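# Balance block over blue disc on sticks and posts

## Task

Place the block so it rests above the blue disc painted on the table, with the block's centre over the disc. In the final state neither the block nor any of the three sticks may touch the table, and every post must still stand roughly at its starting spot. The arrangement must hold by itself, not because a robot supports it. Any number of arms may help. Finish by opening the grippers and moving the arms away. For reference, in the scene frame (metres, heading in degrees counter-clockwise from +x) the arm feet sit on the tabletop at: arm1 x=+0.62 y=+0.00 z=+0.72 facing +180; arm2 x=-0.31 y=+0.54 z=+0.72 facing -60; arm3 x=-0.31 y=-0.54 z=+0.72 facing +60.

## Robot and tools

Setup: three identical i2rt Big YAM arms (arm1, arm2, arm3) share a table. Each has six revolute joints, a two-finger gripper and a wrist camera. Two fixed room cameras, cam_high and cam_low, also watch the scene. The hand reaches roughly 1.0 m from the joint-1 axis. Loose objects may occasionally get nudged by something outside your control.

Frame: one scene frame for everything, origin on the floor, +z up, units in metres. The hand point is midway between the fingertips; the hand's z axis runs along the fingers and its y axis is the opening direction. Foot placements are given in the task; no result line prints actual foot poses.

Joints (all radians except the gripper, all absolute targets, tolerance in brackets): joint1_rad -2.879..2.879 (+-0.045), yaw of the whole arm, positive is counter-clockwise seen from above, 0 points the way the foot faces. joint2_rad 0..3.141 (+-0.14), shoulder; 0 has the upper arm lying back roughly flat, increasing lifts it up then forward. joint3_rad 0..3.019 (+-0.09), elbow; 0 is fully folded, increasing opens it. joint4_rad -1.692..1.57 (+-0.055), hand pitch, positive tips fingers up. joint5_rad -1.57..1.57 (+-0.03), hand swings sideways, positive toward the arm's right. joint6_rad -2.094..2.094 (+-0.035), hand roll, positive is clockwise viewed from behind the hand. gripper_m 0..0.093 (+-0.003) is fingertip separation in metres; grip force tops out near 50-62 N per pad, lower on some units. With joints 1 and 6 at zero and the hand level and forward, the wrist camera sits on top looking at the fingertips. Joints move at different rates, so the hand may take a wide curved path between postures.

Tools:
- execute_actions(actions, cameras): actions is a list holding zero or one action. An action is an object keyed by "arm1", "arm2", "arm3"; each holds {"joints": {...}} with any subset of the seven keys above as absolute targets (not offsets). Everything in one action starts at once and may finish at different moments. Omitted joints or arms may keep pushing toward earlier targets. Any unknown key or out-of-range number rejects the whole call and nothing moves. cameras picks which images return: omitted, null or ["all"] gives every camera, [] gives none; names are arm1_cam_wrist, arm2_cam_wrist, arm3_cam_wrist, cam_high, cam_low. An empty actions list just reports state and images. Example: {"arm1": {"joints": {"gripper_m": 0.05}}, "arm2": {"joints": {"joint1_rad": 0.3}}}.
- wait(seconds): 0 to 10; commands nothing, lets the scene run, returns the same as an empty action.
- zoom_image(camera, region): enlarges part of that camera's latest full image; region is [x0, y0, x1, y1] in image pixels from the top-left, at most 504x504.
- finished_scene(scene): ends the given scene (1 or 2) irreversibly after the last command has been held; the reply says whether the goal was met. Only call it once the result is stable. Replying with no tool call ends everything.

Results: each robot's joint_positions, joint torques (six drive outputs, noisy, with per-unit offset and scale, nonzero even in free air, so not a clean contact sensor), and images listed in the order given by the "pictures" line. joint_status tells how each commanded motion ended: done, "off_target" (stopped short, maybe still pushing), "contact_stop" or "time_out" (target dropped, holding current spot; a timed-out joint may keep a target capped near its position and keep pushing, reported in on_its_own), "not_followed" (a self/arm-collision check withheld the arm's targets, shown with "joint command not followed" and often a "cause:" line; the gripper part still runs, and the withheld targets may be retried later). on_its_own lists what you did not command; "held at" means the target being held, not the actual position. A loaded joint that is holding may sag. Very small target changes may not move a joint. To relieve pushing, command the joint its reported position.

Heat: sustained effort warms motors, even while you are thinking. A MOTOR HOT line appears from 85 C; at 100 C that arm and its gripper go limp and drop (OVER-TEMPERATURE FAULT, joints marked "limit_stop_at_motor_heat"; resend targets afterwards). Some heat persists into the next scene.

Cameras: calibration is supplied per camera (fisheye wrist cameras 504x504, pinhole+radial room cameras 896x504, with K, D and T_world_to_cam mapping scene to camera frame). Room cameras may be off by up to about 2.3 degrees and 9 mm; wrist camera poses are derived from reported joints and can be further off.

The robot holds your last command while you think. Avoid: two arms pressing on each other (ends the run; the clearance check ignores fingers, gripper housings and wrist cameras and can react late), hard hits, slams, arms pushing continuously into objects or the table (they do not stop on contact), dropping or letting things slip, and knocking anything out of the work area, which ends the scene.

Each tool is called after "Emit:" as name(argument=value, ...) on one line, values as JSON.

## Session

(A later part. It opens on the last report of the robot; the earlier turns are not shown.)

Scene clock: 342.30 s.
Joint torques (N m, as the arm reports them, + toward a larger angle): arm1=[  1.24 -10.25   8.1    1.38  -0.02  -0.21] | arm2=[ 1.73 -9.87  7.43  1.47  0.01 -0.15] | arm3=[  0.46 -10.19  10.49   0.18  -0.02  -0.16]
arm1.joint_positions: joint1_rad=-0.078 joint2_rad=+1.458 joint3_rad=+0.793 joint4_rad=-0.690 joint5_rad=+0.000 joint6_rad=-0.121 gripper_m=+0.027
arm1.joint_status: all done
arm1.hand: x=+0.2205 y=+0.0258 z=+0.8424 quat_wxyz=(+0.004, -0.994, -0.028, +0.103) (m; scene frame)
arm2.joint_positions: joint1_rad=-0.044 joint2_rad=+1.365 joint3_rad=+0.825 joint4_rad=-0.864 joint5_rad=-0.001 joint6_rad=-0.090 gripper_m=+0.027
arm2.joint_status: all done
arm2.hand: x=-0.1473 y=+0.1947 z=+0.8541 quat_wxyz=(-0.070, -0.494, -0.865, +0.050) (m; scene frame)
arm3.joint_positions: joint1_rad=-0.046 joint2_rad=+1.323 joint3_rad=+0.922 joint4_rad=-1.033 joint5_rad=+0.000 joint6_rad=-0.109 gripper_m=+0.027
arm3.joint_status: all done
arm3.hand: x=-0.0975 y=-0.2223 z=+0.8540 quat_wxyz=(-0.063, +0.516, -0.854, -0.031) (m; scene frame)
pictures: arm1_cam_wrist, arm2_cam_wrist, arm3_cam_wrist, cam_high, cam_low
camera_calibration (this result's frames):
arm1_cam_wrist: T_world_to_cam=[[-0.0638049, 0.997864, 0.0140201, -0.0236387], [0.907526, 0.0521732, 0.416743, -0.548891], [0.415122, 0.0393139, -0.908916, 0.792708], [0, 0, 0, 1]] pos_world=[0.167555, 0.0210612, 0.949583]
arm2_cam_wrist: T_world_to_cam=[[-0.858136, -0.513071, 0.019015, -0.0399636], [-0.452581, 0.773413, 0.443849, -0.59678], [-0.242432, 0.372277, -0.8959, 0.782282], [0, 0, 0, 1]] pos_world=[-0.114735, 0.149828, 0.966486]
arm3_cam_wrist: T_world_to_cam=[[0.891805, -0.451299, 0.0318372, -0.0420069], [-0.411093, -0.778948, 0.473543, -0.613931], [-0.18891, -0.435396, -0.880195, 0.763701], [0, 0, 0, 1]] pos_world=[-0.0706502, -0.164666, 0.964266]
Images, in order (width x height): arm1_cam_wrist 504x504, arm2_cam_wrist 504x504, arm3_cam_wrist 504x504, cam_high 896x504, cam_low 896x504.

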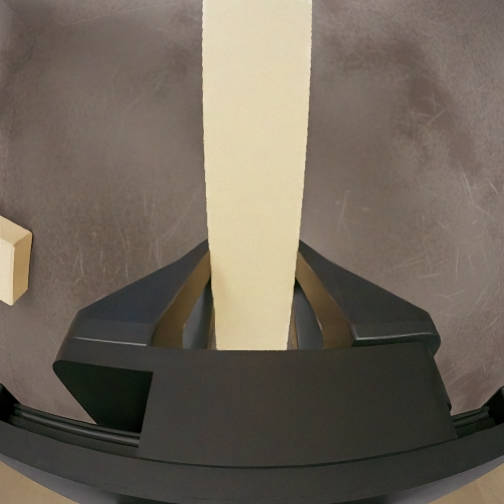

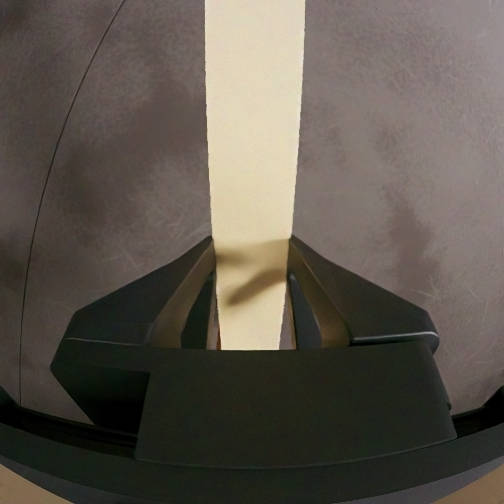

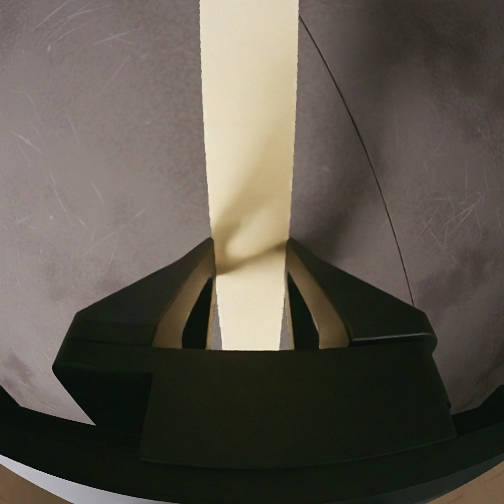

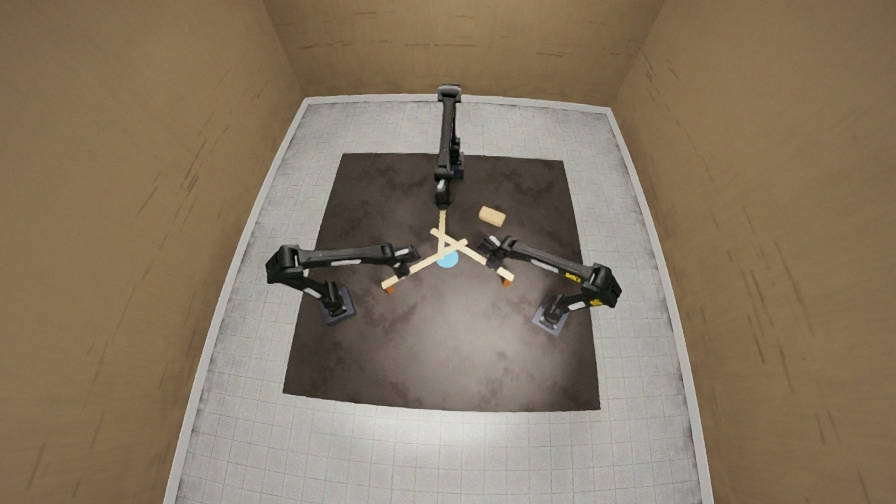

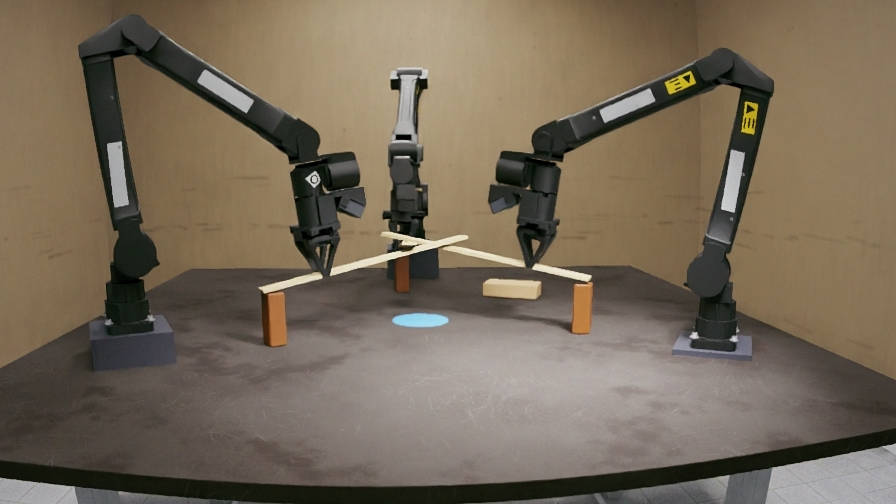

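Emit:
zoom_image(camera="cam_low", region=[360, 215, 490, 300])

Emit:
zoom_image(camera="cam_low", region=[240, 250, 350, 320])

Emit:
zoom_image(camera="cam_low", region=[510, 245, 620, 315])

Region (360, 215, 490, 300) of cam_low's 896x504 image, scaled by 3.877, with more detail than that image has; it fills the top 330 rows of this view, and the rest is white.

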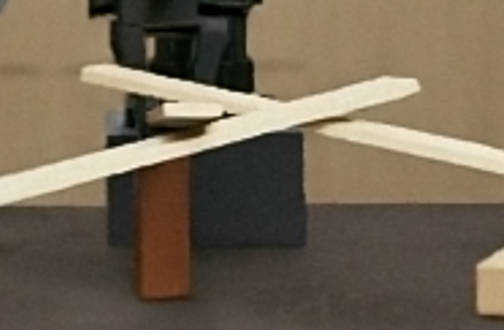

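Region (240, 250, 350, 320) of cam_low's 896x504 image, scaled by 4.582, with more detail than that image has; it fills the top 321 rows of this view, and the rest is white.

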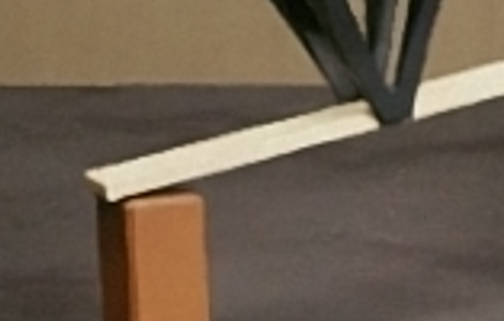

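Region (510, 245, 620, 315) of cam_low's 896x504 image, scaled by 4.582, with more detail than that image has; it fills the top 321 rows of this view, and the rest is white.

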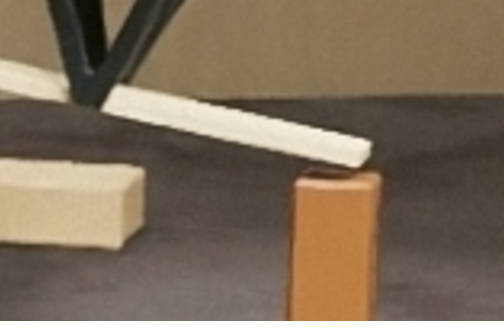

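Emit:
execute_actions(actions=[{"arm3":{"joints":{"gripper_m":0.04}}}], cameras=[])

Emit:
execute_actions(actions=[{"arm2":{"joints":{"gripper_m":0.04}}}], cameras=["cam_high","cam_low"])

Emit:
zoom_image(camera="cam_low", region=[360, 215, 490, 300])

Scene clock: 364.43 s.
Joint torques (N m, as the arm reports them, + toward a larger angle): arm1=[  1.09 -10.     8.06   1.41  -0.03  -0.21] | arm2=[  1.85 -10.18   7.29   1.54   0.01  -0.12] | arm3=[  0.5  -10.31  10.48   0.19  -0.02  -0.16]
arm1.joint_positions: joint1_rad=-0.078 joint2_rad=+1.458 joint3_rad=+0.793 joint4_rad=-0.690 joint5_rad=+0.000 joint6_rad=-0.121 gripper_m=+0.027
arm1.joint_status: not commanded
arm1.hand: x=+0.2205 y=+0.0258 z=+0.8424 quat_wxyz=(+0.004, -0.994, -0.028, +0.103) (m; scene frame)
arm2.joint_positions: joint1_rad=-0.044 joint2_rad=+1.365 joint3_rad=+0.825 joint4_rad=-0.864 joint5_rad=-0.001 joint6_rad=-0.091 gripper_m=+0.027
arm2.joint_status: not commanded
arm2.hand: x=-0.1473 y=+0.1947 z=+0.8541 quat_wxyz=(-0.070, -0.493, -0.866, +0.050) (m; scene frame)
arm3.joint_positions: joint1_rad=-0.046 joint2_rad=+1.323 joint3_rad=+0.922 joint4_rad=-1.033 joint5_rad=+0.000 joint6_rad=-0.109 gripper_m=+0.040
arm3.joint_status: all done
arm3.hand: x=-0.0975 y=-0.2223 z=+0.8540 quat_wxyz=(-0.063, +0.516, -0.854, -0.031) (m; scene frame)
pictures: none
No camera images: the call's "cameras" was empty. Leave "cameras" out to get every camera's image.

Scene clock: 365.00 s.
Joint torques (N m, as the arm reports them, + toward a larger angle): arm1=[  1.12 -10.28   8.07   1.4   -0.04  -0.24] | arm2=[ 1.87 -9.89  7.55  1.51  0.01 -0.12] | arm3=[  0.64 -10.25  10.5    0.17  -0.01  -0.16]
arm1.joint_positions: joint1_rad=-0.078 joint2_rad=+1.458 joint3_rad=+0.793 joint4_rad=-0.690 joint5_rad=+0.000 joint6_rad=-0.121 gripper_m=+0.027
arm1.joint_status: not commanded
arm1.hand: x=+0.2205 y=+0.0258 z=+0.8424 quat_wxyz=(+0.004, -0.994, -0.028, +0.103) (m; scene frame)
arm2.joint_positions: joint1_rad=-0.044 joint2_rad=+1.365 joint3_rad=+0.825 joint4_rad=-0.864 joint5_rad=-0.001 joint6_rad=-0.091 gripper_m=+0.040
arm2.joint_status: all done
arm2.hand: x=-0.1473 y=+0.1947 z=+0.8541 quat_wxyz=(-0.070, -0.493, -0.866, +0.050) (m; scene frame)
arm3.joint_positions: joint1_rad=-0.046 joint2_rad=+1.323 joint3_rad=+0.922 joint4_rad=-1.033 joint5_rad=+0.000 joint6_rad=-0.109 gripper_m=+0.040
arm3.joint_status: not commanded
arm3.hand: x=-0.0975 y=-0.2223 z=+0.8540 quat_wxyz=(-0.063, +0.516, -0.854, -0.031) (m; scene frame)
pictures: cam_high, cam_low
Images, in order (width x height): cam_high 896x504, cam_low 896x504.

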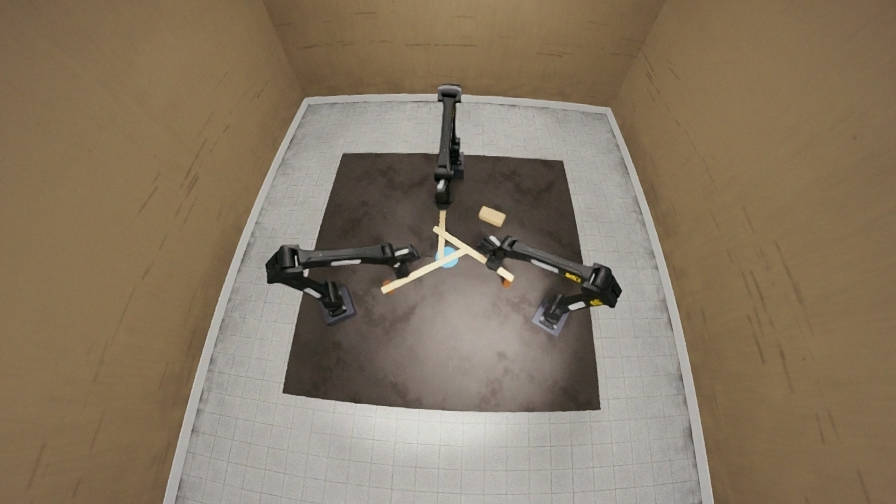

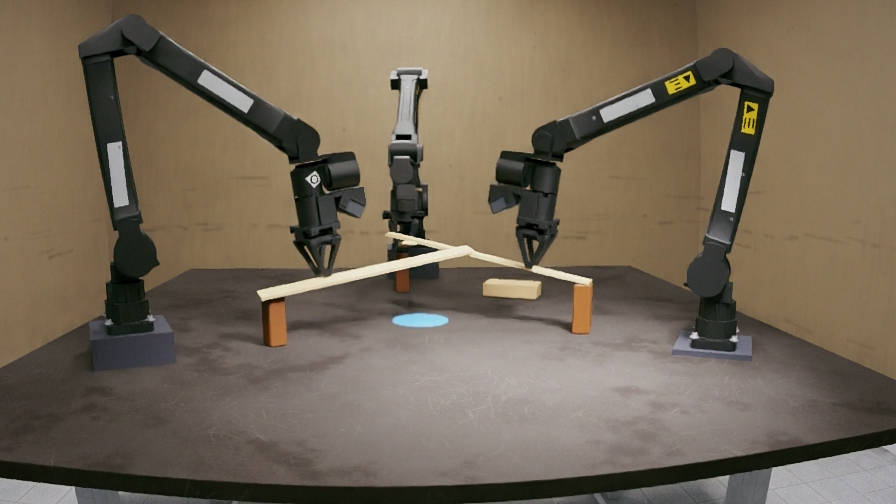

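Region (360, 215, 490, 300) of cam_low's 896x504 image, scaled by 3.877, with more detail than that image has; it fills the top 330 rows of this view, and the rest is white.

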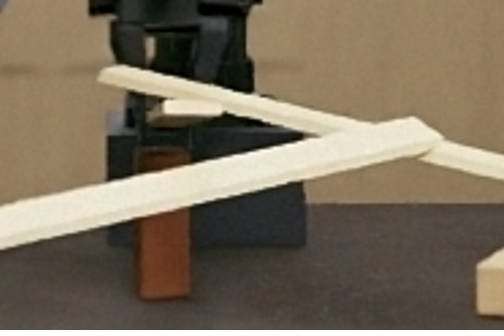

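Emit:
execute_actions(actions=[{"arm2":{"joints":{"gripper_m":0.093}}}])

Emit:
zoom_image(camera="cam_high", region=[360, 160, 540, 310])

Scene clock: 372.47 s.
Joint torques (N m, as the arm reports them, + toward a larger angle): arm1=[  1.33 -10.31   8.03   1.37  -0.03  -0.21] | arm2=[ 1.97 -9.94  7.34  1.54  0.01 -0.12] | arm3=[  0.75 -10.27  10.49   0.21  -0.02  -0.17]
arm1.joint_positions: joint1_rad=-0.078 joint2_rad=+1.458 joint3_rad=+0.793 joint4_rad=-0.690 joint5_rad=+0.000 joint6_rad=-0.121 gripper_m=+0.027
arm1.joint_status: not commanded
arm1.hand: x=+0.2205 y=+0.0258 z=+0.8424 quat_wxyz=(+0.004, -0.994, -0.028, +0.103) (m; scene frame)
arm2.joint_positions: joint1_rad=-0.044 joint2_rad=+1.365 joint3_rad=+0.825 joint4_rad=-0.864 joint5_rad=-0.001 joint6_rad=-0.092 gripper_m=+0.093
arm2.joint_status: all done
arm2.hand: x=-0.1473 y=+0.1947 z=+0.8541 quat_wxyz=(-0.070, -0.493, -0.866, +0.050) (m; scene frame)
arm3.joint_positions: joint1_rad=-0.046 joint2_rad=+1.323 joint3_rad=+0.922 joint4_rad=-1.033 joint5_rad=+0.000 joint6_rad=-0.109 gripper_m=+0.040
arm3.joint_status: not commanded
arm3.hand: x=-0.0975 y=-0.2223 z=+0.8540 quat_wxyz=(-0.063, +0.516, -0.854, -0.031) (m; scene frame)
pictures: arm1_cam_wrist, arm2_cam_wrist, arm3_cam_wrist, cam_high, cam_low
camera_calibration (this result's frames):
arm1_cam_wrist: T_world_to_cam=[[-0.0638049, 0.997864, 0.0140201, -0.0236387], [0.907526, 0.0521732, 0.416743, -0.548891], [0.415122, 0.0393139, -0.908916, 0.792708], [0, 0, 0, 1]] pos_world=[0.167555, 0.0210612, 0.949583]
arm2_cam_wrist: T_world_to_cam=[[-0.857359, -0.514358, 0.0192749, -0.0398204], [-0.453638, 0.772781, 0.443871, -0.596831], [-0.243204, 0.371813, -0.895883, 0.782245], [0, 0, 0, 1]] pos_world=[-0.114641, 0.149889, 0.966484]
arm3_cam_wrist: T_world_to_cam=[[0.891805, -0.451299, 0.0318372, -0.0420069], [-0.411093, -0.778948, 0.473543, -0.613931], [-0.18891, -0.435396, -0.880195, 0.763701], [0, 0, 0, 1]] pos_world=[-0.0706502, -0.164666, 0.964266]
Images, in order (width x height): arm1_cam_wrist 504x504, arm2_cam_wrist 504x504, arm3_cam_wrist 504x504, cam_high 896x504, cam_low 896x504.

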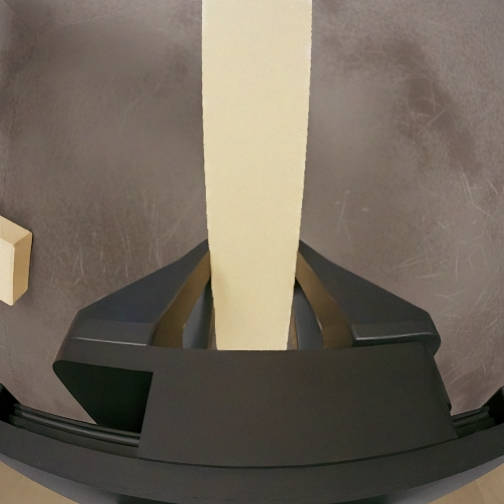

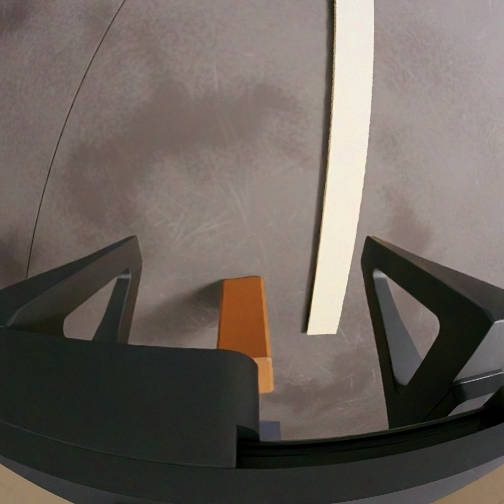

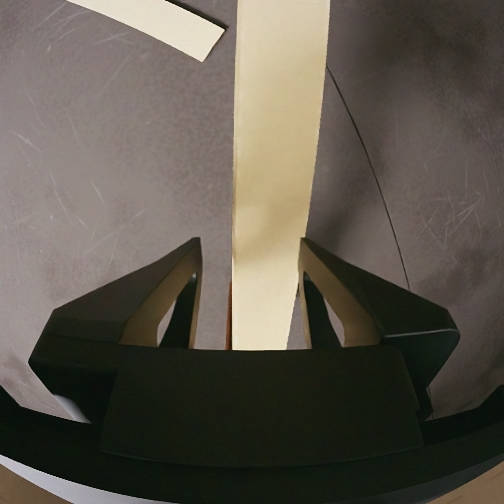

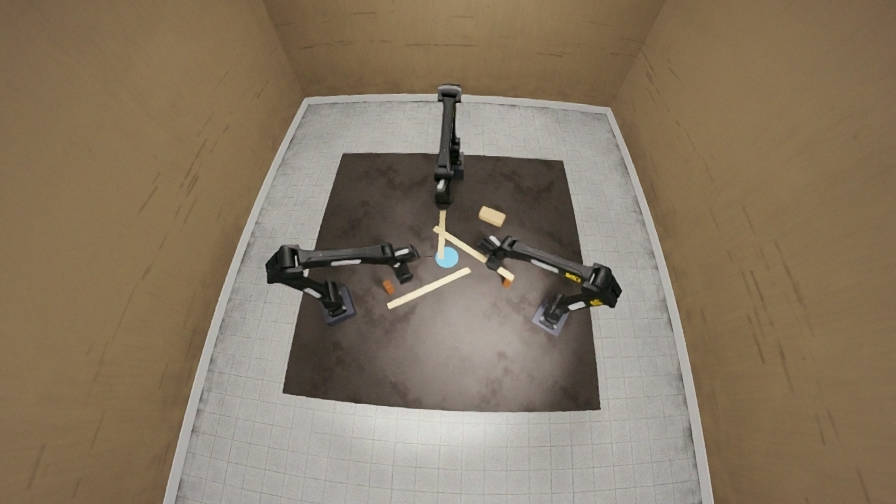

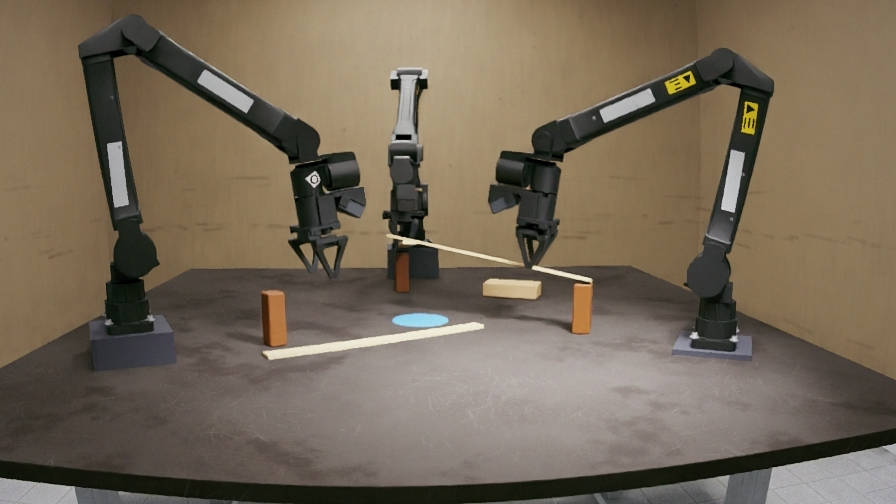

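Region (360, 160, 540, 310) of cam_high's 896x504 image, scaled by 2.800, with more detail than that image has.

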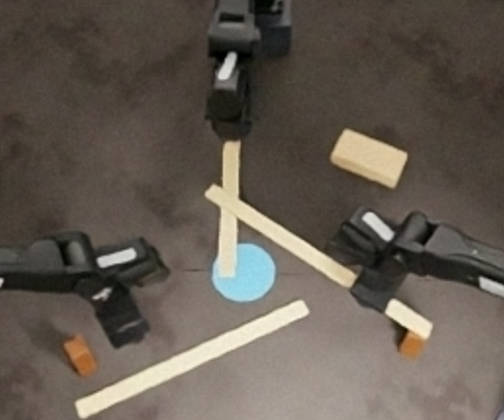

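Emit:
execute_actions(actions=[{"arm1":{"joints":{"joint2_rad":1.51}},"arm2":{"joints":{"joint1_rad":-0.238,"joint6_rad":-0.267,"joint2_rad":1.64,"joint4_rad":-0.73,"gripper_m":0.07}},"arm3":{"joints":{"gripper_m":0.075}}}])

Emit:
zoom_image(camera="cam_low", region=[360, 215, 490, 300])

Scene clock: 401.70 s.
Joint torques (N m, as the arm reports them, + toward a larger angle): arm1=[  1.38 -10.08   7.81   1.34  -0.02  -0.2 ] | arm2=[  1.78 -13.57   5.95   1.1   -0.08  -0.15] | arm3=[  0.62 -10.27  10.5    0.19  -0.02  -0.16]
arm1.joint_positions: joint1_rad=-0.078 joint2_rad=+1.511 joint3_rad=+0.793 joint4_rad=-0.690 joint5_rad=+0.000 joint6_rad=-0.121 gripper_m=+0.027
arm1.joint_status: all done
arm1.hand: x=+0.2261 y=+0.0252 z=+0.8226 quat_wxyz=(+0.002, -0.997, -0.029, +0.076) (m; scene frame)
arm2.joint_positions: joint1_rad=-0.243 joint2_rad=+1.657 joint3_rad=+0.825 joint4_rad=-0.740 joint5_rad=+0.000 joint6_rad=-0.258 gripper_m=+0.070
arm2.joint_status: all done
arm2.hand: x=-0.2184 y=+0.1693 z=+0.7518 quat_wxyz=(-0.001, -0.509, -0.861, +0.002) (m; scene frame)
arm3.joint_positions: joint1_rad=-0.046 joint2_rad=+1.323 joint3_rad=+0.922 joint4_rad=-1.033 joint5_rad=+0.000 joint6_rad=-0.109 gripper_m=+0.075
arm3.joint_status: all done
arm3.hand: x=-0.0975 y=-0.2223 z=+0.8540 quat_wxyz=(-0.063, +0.516, -0.854, -0.031) (m; scene frame)
pictures: arm1_cam_wrist, arm2_cam_wrist, arm3_cam_wrist, cam_high, cam_low
camera_calibration (this result's frames):
arm1_cam_wrist: T_world_to_cam=[[-0.0649256, 0.997863, 0.00731888, -0.0166815], [0.884187, 0.0541261, 0.463987, -0.579299], [0.4626, 0.0365959, -0.885812, 0.742697], [0, 0, 0, 1]] pos_world=[0.167554, 0.0208214, 0.926799]
arm2_cam_wrist: T_world_to_cam=[[-0.872891, -0.4879, 0.00388544, -0.108255], [-0.392869, 0.707551, 0.587388, -0.647591], [-0.289336, 0.511199, -0.809296, 0.584001], [0, 0, 0, 1]] pos_world=[-0.179941, 0.106845, 0.853437]
arm3_cam_wrist: T_world_to_cam=[[0.891974, -0.450961, 0.0318901, -0.0419605], [-0.41082, -0.77909, 0.473547, -0.613939], [-0.188706, -0.435492, -0.880191, 0.763696], [0, 0, 0, 1]] pos_world=[-0.070677, -0.164653, 0.964265]
Images, in order (width x height): arm1_cam_wrist 504x504, arm2_cam_wrist 504x504, arm3_cam_wrist 504x504, cam_high 896x504, cam_low 896x504.

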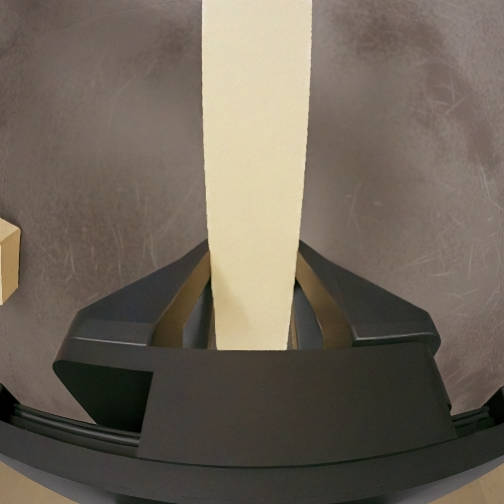

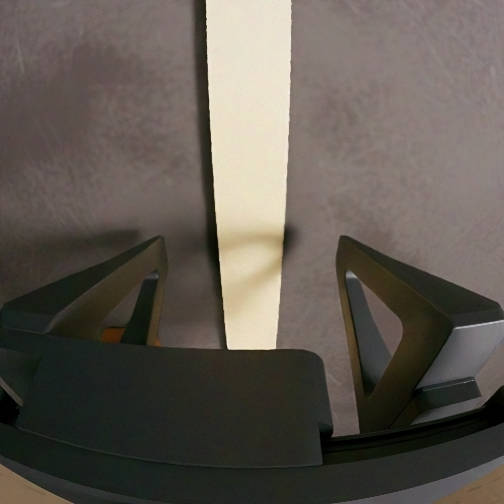

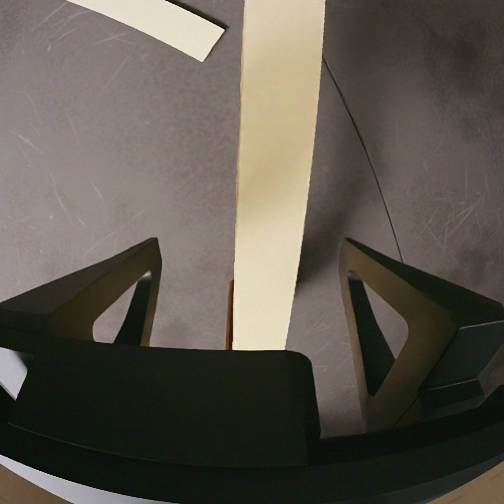

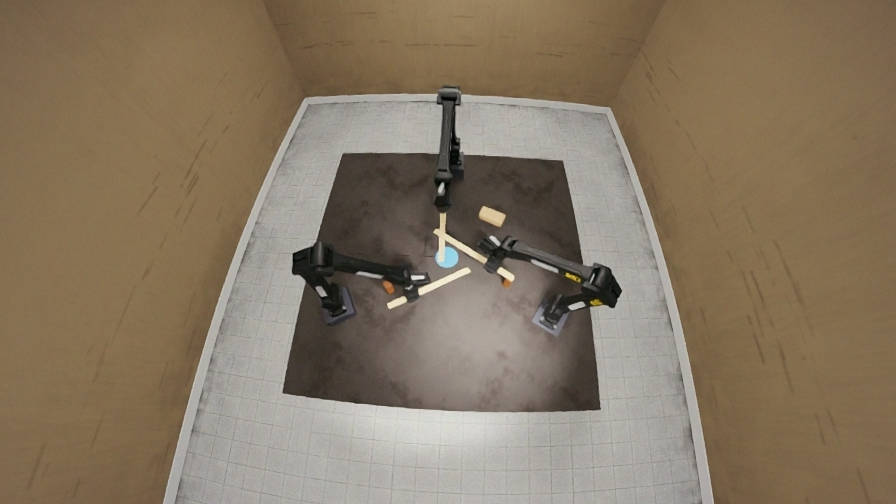

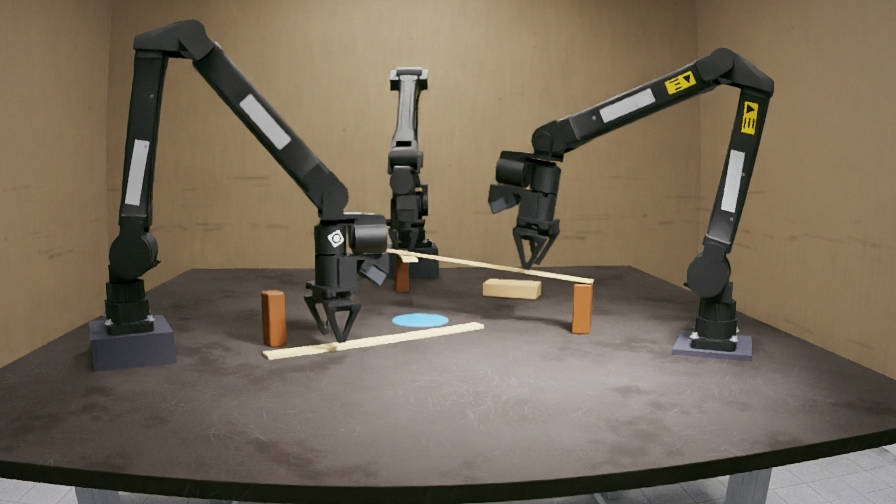

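Region (360, 215, 490, 300) of cam_low's 896x504 image, scaled by 3.877, with more detail than that image has; it fills the top 330 rows of this view, and the rest is white.

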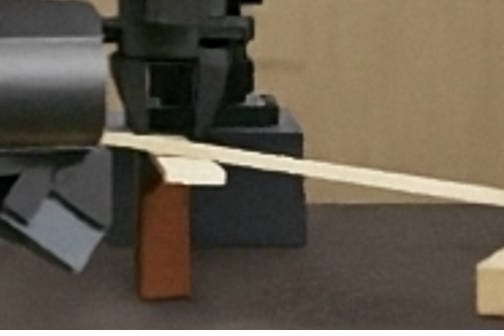

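Emit:
execute_actions(actions=[{"arm2":{"joints":{"joint2_rad":1.712,"joint4_rad":-0.675}},"arm3":{"joints":{"joint2_rad":1.41,"joint6_rad":-0.045}}}], cameras=["arm2_cam_wrist","arm3_cam_wrist","cam_low"])

Scene clock: 406.57 s.
Joint torques (N m, as the arm reports them, + toward a larger angle): arm1=[  1.23 -10.27   7.59   1.24  -0.02  -0.2 ] | arm2=[  1.74 -12.12   5.52   1.05  -0.04  -0.1 ] | arm3=[  0.65 -11.29  10.03   0.03  -0.02   0.05]
arm1.joint_positions: joint1_rad=-0.078 joint2_rad=+1.511 joint3_rad=+0.793 joint4_rad=-0.690 joint5_rad=+0.000 joint6_rad=-0.121 gripper_m=+0.027
arm1.joint_status: not commanded
arm1.hand: x=+0.2261 y=+0.0252 z=+0.8226 quat_wxyz=(+0.002, -0.997, -0.029, +0.076) (m; scene frame)
arm2.joint_positions: joint1_rad=-0.243 joint2_rad=+1.710 joint3_rad=+0.825 joint4_rad=-0.684 joint5_rad=-0.001 joint6_rad=-0.259 gripper_m=+0.070
arm2.joint_status: all done
arm2.hand: x=-0.2171 y=+0.1643 z=+0.7329 quat_wxyz=(-0.002, -0.508, -0.861, +0.003) (m; scene frame)
arm3.joint_positions: joint1_rad=-0.046 joint2_rad=+1.404 joint3_rad=+0.922 joint4_rad=-1.034 joint5_rad=+0.000 joint6_rad=-0.056 gripper_m=+0.075
arm3.joint_status: all done
arm3.hand: x=-0.0987 y=-0.2239 z=+0.8251 quat_wxyz=(-0.025, +0.495, -0.869, -0.015) (m; scene frame)
pictures: arm2_cam_wrist, arm3_cam_wrist, cam_low
camera_calibration (this result's frames):
arm2_cam_wrist: T_world_to_cam=[[-0.872333, -0.488895, 0.00405351, -0.109269], [-0.394606, 0.708939, 0.584544, -0.630965], [-0.288654, 0.508317, -0.811352, 0.573754], [0, 0, 0, 1]] pos_world=[-0.178685, 0.102246, 0.834786]
arm3_cam_wrist: T_world_to_cam=[[0.868362, -0.495582, 0.0186194, -0.042076], [-0.424883, -0.72407, 0.54332, -0.648608], [-0.255778, -0.479709, -0.839319, 0.687082], [0, 0, 0, 1]] pos_world=[-0.0633051, -0.16089, 0.929866]
Images, in order (width x height): arm2_cam_wrist 504x504, arm3_cam_wrist 504x504, cam_low 896x504.

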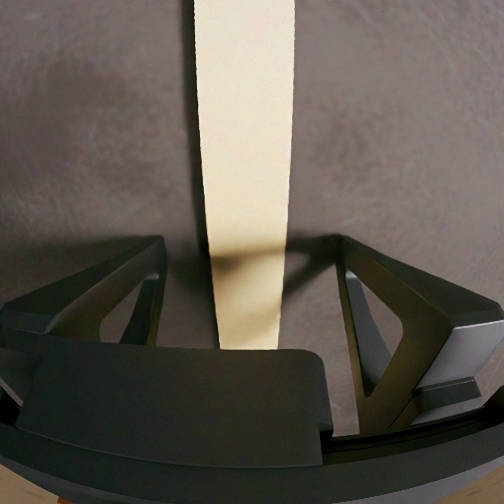

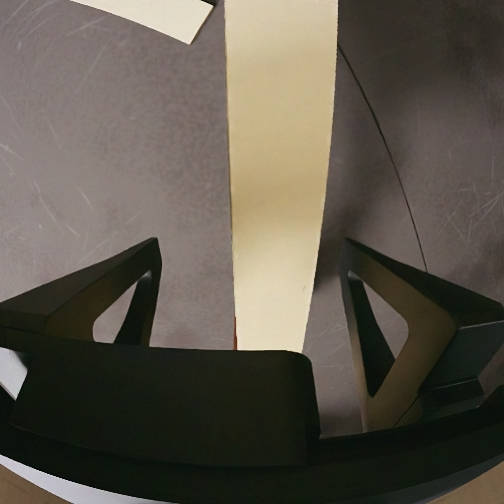

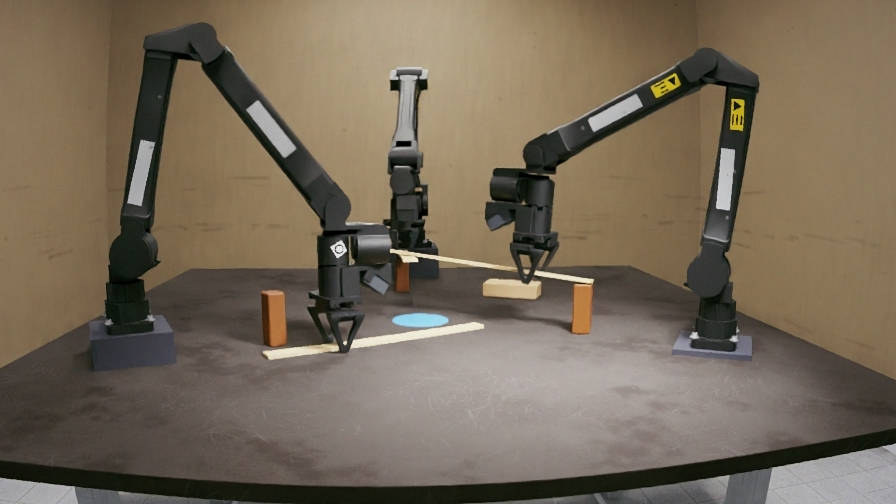

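Emit:
execute_actions(actions=[{"arm2":{"joints":{"gripper_m":0}},"arm3":{"joints":{"gripper_m":0}}}], cameras=[])

Emit:
execute_actions(actions=[{"arm2":{"joints":{"joint1_rad":-0.29,"joint2_rad":1.37,"joint3_rad":0.965,"joint4_rad":-0.955,"joint6_rad":-0.17}},"arm3":{"joints":{"joint2_rad":1.28}}}], cameras=[])

Emit:
execute_actions(actions=[{"arm1":{"joints":{"joint2_rad":1.385,"joint6_rad":-0.08}}}])

Emit:
zoom_image(camera="cam_high", region=[360, 160, 540, 310])

Scene clock: 424.73 s.
Joint torques (N m, as the arm reports them, + toward a larger angle): arm1=[  1.37 -10.48   7.71   1.26  -0.03  -0.21] | arm2=[  1.83 -12.13   5.52   0.97   0.02  -0.11] | arm3=[  0.47 -11.58  10.02   0.03  -0.03   0.05]
arm1.joint_positions: joint1_rad=-0.078 joint2_rad=+1.511 joint3_rad=+0.793 joint4_rad=-0.690 joint5_rad=+0.000 joint6_rad=-0.121 gripper_m=+0.027
arm1.joint_status: not commanded
arm1.hand: x=+0.2261 y=+0.0252 z=+0.8226 quat_wxyz=(+0.002, -0.997, -0.029, +0.076) (m; scene frame)
arm2.joint_positions: joint1_rad=-0.243 joint2_rad=+1.710 joint3_rad=+0.825 joint4_rad=-0.684 joint5_rad=-0.002 joint6_rad=-0.259 gripper_m=+0.027
arm2.joint_status: gripper_m off_target (ended at +0.027, target +0.000)
arm2.hand: x=-0.2168 y=+0.1642 z=+0.7329 quat_wxyz=(-0.003, -0.508, -0.861, +0.003) (m; scene frame)
arm3.joint_positions: joint1_rad=-0.046 joint2_rad=+1.404 joint3_rad=+0.922 joint4_rad=-1.034 joint5_rad=+0.000 joint6_rad=-0.055 gripper_m=+0.028
arm3.joint_status: gripper_m off_target (ended at +0.028, target +0.000)
arm3.hand: x=-0.0987 y=-0.2240 z=+0.8251 quat_wxyz=(-0.025, +0.494, -0.869, -0.014) (m; scene frame)
pictures: none
No camera images: the call's "cameras" was empty. Leave "cameras" out to get every camera's image.

Scene clock: 426.00 s.
Joint torques (N m, as the arm reports them, + toward a larger angle): arm1=[  1.39 -10.42   7.64   1.24  -0.02  -0.21] | arm2=[  0.66 -10.51   9.52   0.59  -0.02   0.08] | arm3=[  0.65 -11.01  10.72   0.42  -0.03   0.05]
arm1.joint_positions: joint1_rad=-0.078 joint2_rad=+1.511 joint3_rad=+0.793 joint4_rad=-0.690 joint5_rad=+0.000 joint6_rad=-0.121 gripper_m=+0.027
arm1.joint_status: not commanded
arm1.hand: x=+0.2261 y=+0.0252 z=+0.8226 quat_wxyz=(+0.002, -0.997, -0.029, +0.076) (m; scene frame)
arm2.joint_positions: joint1_rad=-0.283 joint2_rad=+1.374 joint3_rad=+0.930 joint4_rad=-0.949 joint5_rad=-0.001 joint6_rad=-0.179 gripper_m=+0.027
arm2.joint_status: all done
arm2.hand: x=-0.2281 y=+0.1432 z=+0.8875 quat_wxyz=(-0.066, -0.556, -0.826, +0.064) (m; scene frame)
arm3.joint_positions: joint1_rad=-0.046 joint2_rad=+1.283 joint3_rad=+0.922 joint4_rad=-1.036 joint5_rad=+0.000 joint6_rad=-0.055 gripper_m=+0.028
arm3.joint_status: all done
arm3.hand: x=-0.0978 y=-0.2229 z=+0.8682 quat_wxyz=(-0.078, +0.492, -0.866, -0.041) (m; scene frame)
pictures: none
No camera images: the call's "cameras" was empty. Leave "cameras" out to get every camera's image.

Scene clock: 426.93 s.
Joint torques (N m, as the arm reports them, + toward a larger angle): arm1=[ 1.56 -9.59  8.52  1.51 -0.03  0.01] | arm2=[  0.54 -10.38   9.45   0.71  -0.02   0.07] | arm3=[  0.51 -11.13  10.7    0.4   -0.02   0.05]
arm1.joint_positions: joint1_rad=-0.078 joint2_rad=+1.389 joint3_rad=+0.793 joint4_rad=-0.689 joint5_rad=+0.000 joint6_rad=-0.090 gripper_m=+0.027
arm1.joint_status: all done
arm1.hand: x=+0.2148 y=+0.0264 z=+0.8687 quat_wxyz=(+0.005, -0.990, -0.013, +0.137) (m; scene frame)
arm2.joint_positions: joint1_rad=-0.283 joint2_rad=+1.374 joint3_rad=+0.930 joint4_rad=-0.949 joint5_rad=-0.001 joint6_rad=-0.179 gripper_m=+0.027
arm2.joint_status: not commanded
arm2.hand: x=-0.2281 y=+0.1432 z=+0.8875 quat_wxyz=(-0.066, -0.557, -0.826, +0.064) (m; scene frame)
arm3.joint_positions: joint1_rad=-0.046 joint2_rad=+1.283 joint3_rad=+0.922 joint4_rad=-1.036 joint5_rad=+0.000 joint6_rad=-0.055 gripper_m=+0.028
arm3.joint_status: not commanded
arm3.hand: x=-0.0978 y=-0.2229 z=+0.8682 quat_wxyz=(-0.078, +0.492, -0.866, -0.041) (m; scene frame)
pictures: arm1_cam_wrist, arm2_cam_wrist, arm3_cam_wrist, cam_high, cam_low
camera_calibration (this result's frames):
arm1_cam_wrist: T_world_to_cam=[[-0.0324692, 0.999369, 0.0144205, -0.0321289], [0.935426, 0.0253036, 0.352616, -0.504198], [0.352029, 0.0249385, -0.935657, 0.856115], [0, 0, 0, 1]] pos_world=[0.169219, 0.0235164, 0.979281]
arm2_cam_wrist: T_world_to_cam=[[-0.925232, -0.377767, 0.0351705, -0.185386], [-0.326087, 0.839179, 0.435253, -0.581252], [-0.193939, 0.391242, -0.899621, 0.82341], [0, 0, 0, 1]] pos_world=[-0.201373, 0.0955895, 1.00027]
arm3_cam_wrist: T_world_to_cam=[[0.865866, -0.499533, 0.0272711, -0.0518176], [-0.459106, -0.771772, 0.439988, -0.59519], [-0.198741, -0.393491, -0.897589, 0.799407], [0, 0, 0, 1]] pos_world=[-0.0695133, -0.170677, 0.980829]
Images, in order (width x height): arm1_cam_wrist 504x504, arm2_cam_wrist 504x504, arm3_cam_wrist 504x504, cam_high 896x504, cam_low 896x504.

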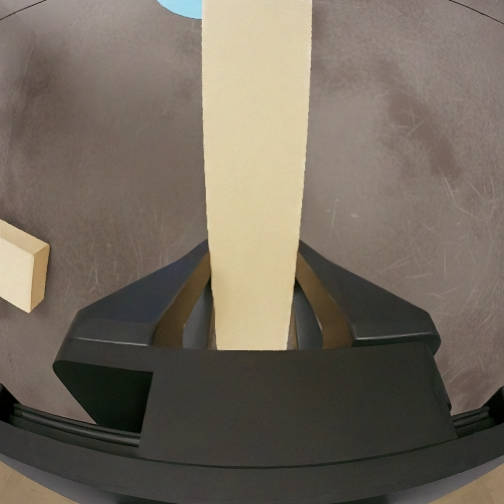

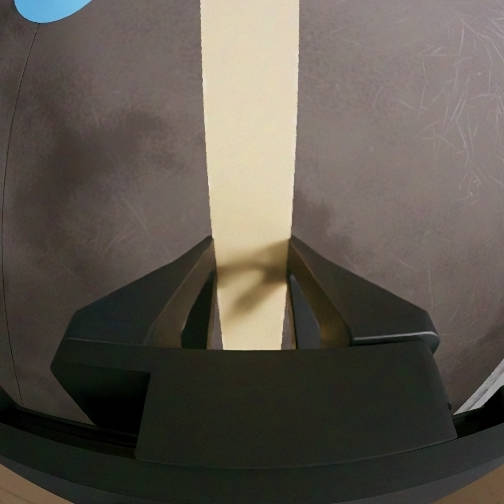

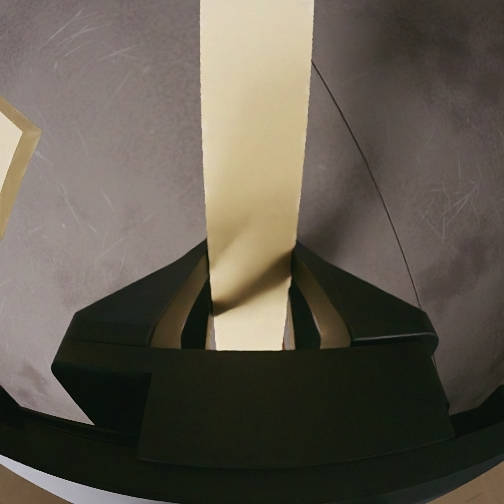

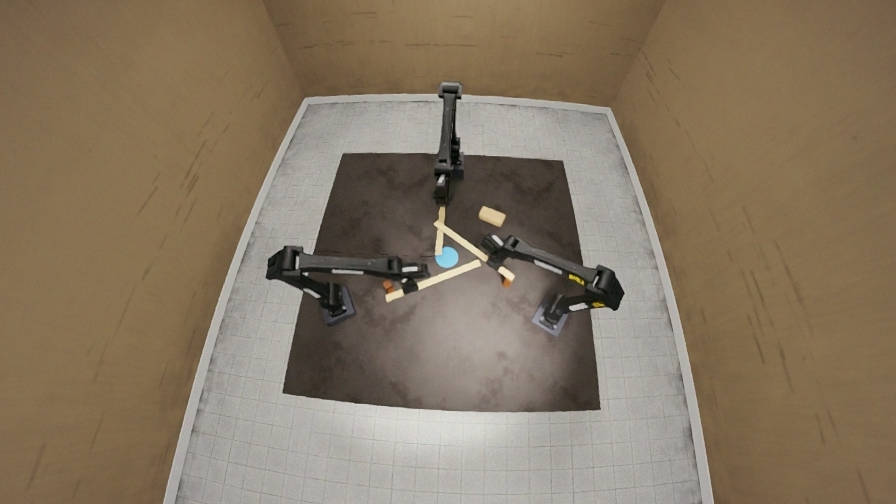

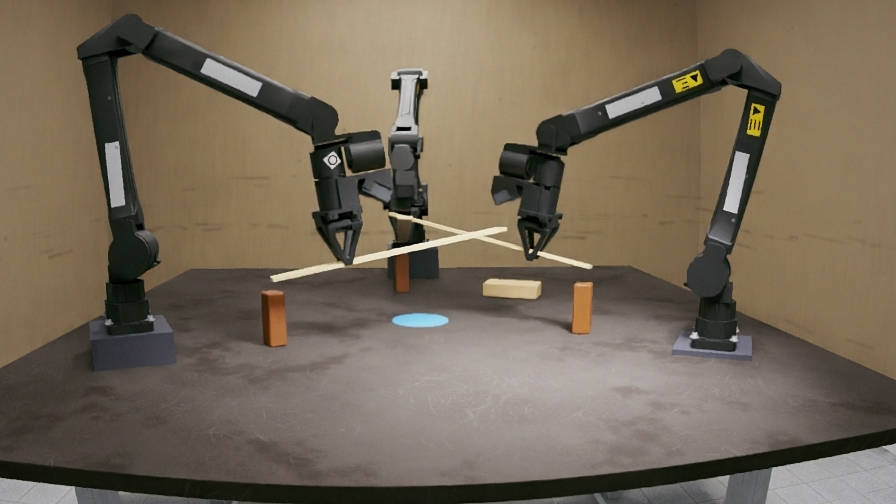

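Region (360, 160, 540, 310) of cam_high's 896x504 image, scaled by 2.800, with more detail than that image has.

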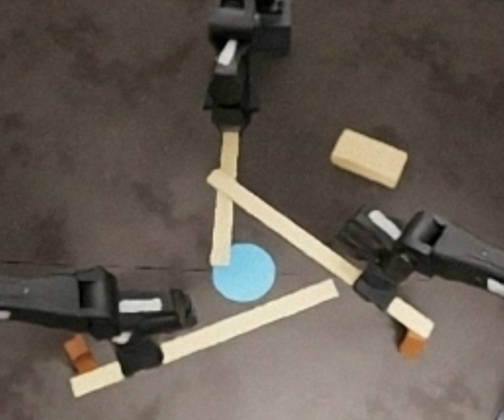

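Emit:
execute_actions(actions=[{"arm2":{"joints":{"joint1_rad":-0.025,"joint4_rad":-0.895,"joint6_rad":0.07}},"arm3":{"joints":{"joint6_rad":-0.09}}}], cameras=["cam_high","cam_low"])

Emit:
zoom_image(camera="cam_high", region=[360, 160, 540, 310])

Emit:
zoom_image(camera="cam_low", region=[330, 180, 510, 320])

Scene clock: 436.57 s.
Joint torques (N m, as the arm reports them, + toward a larger angle): arm1=[ 1.36 -9.99  8.43  1.48 -0.03  0.02] | arm2=[  0.78 -10.59   9.49   1.63   0.     0.08] | arm3=[  0.51 -11.11  10.68   0.37  -0.02  -0.16]
arm1.joint_positions: joint1_rad=-0.078 joint2_rad=+1.389 joint3_rad=+0.793 joint4_rad=-0.689 joint5_rad=+0.000 joint6_rad=-0.090 gripper_m=+0.027
arm1.joint_status: not commanded
arm1.hand: x=+0.2148 y=+0.0264 z=+0.8687 quat_wxyz=(+0.005, -0.990, -0.013, +0.137) (m; scene frame)
arm2.joint_positions: joint1_rad=-0.019 joint2_rad=+1.374 joint3_rad=+0.930 joint4_rad=-0.909 joint5_rad=-0.001 joint6_rad=+0.061 gripper_m=+0.027
arm2.joint_status: all done
arm2.hand: x=-0.1237 y=+0.1697 z=+0.8892 quat_wxyz=(-0.096, -0.545, -0.831, +0.056) (m; scene frame)
arm3.joint_positions: joint1_rad=-0.046 joint2_rad=+1.283 joint3_rad=+0.922 joint4_rad=-1.036 joint5_rad=+0.000 joint6_rad=-0.079 gripper_m=+0.028
arm3.joint_status: all done
arm3.hand: x=-0.0978 y=-0.2229 z=+0.8682 quat_wxyz=(-0.079, +0.502, -0.860, -0.040) (m; scene frame)
pictures: cam_high, cam_low
Images, in order (width x height): cam_high 896x504, cam_low 896x504.

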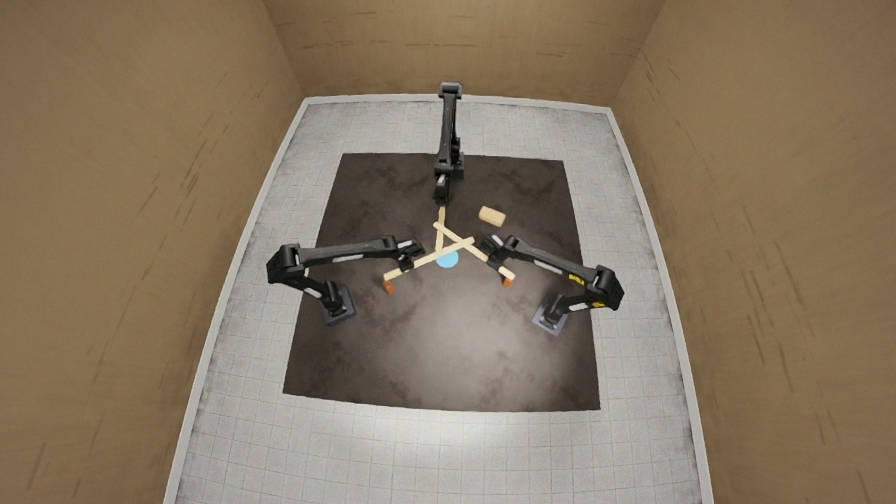

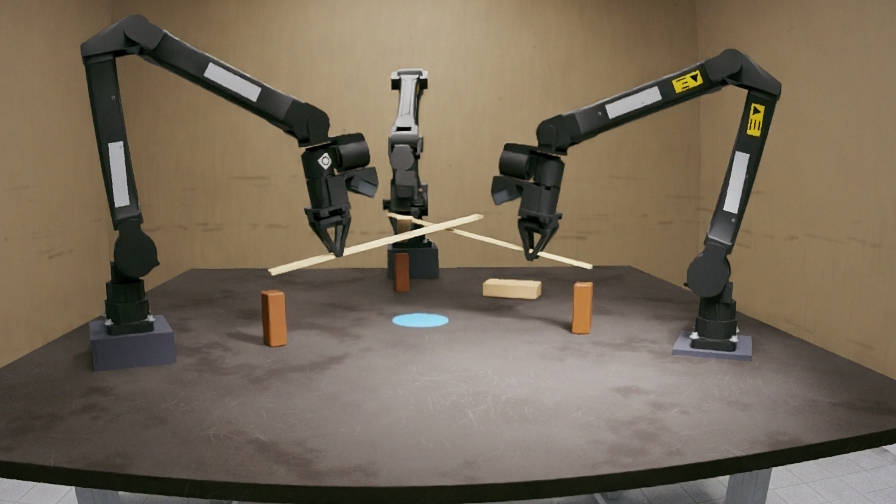

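Region (360, 160, 540, 310) of cam_high's 896x504 image, scaled by 2.800, with more detail than that image has.

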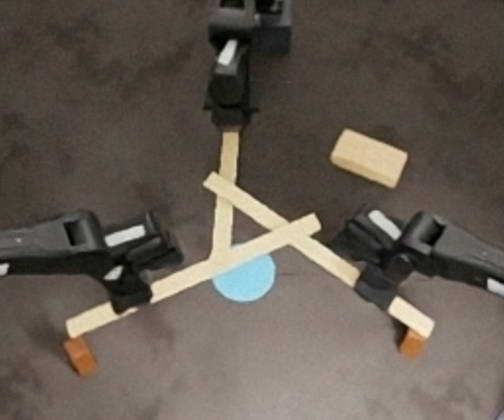

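Region (330, 180, 510, 320) of cam_low's 896x504 image, scaled by 2.800, with more detail than that image has.

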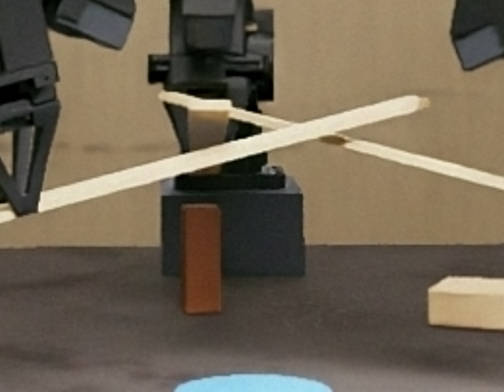

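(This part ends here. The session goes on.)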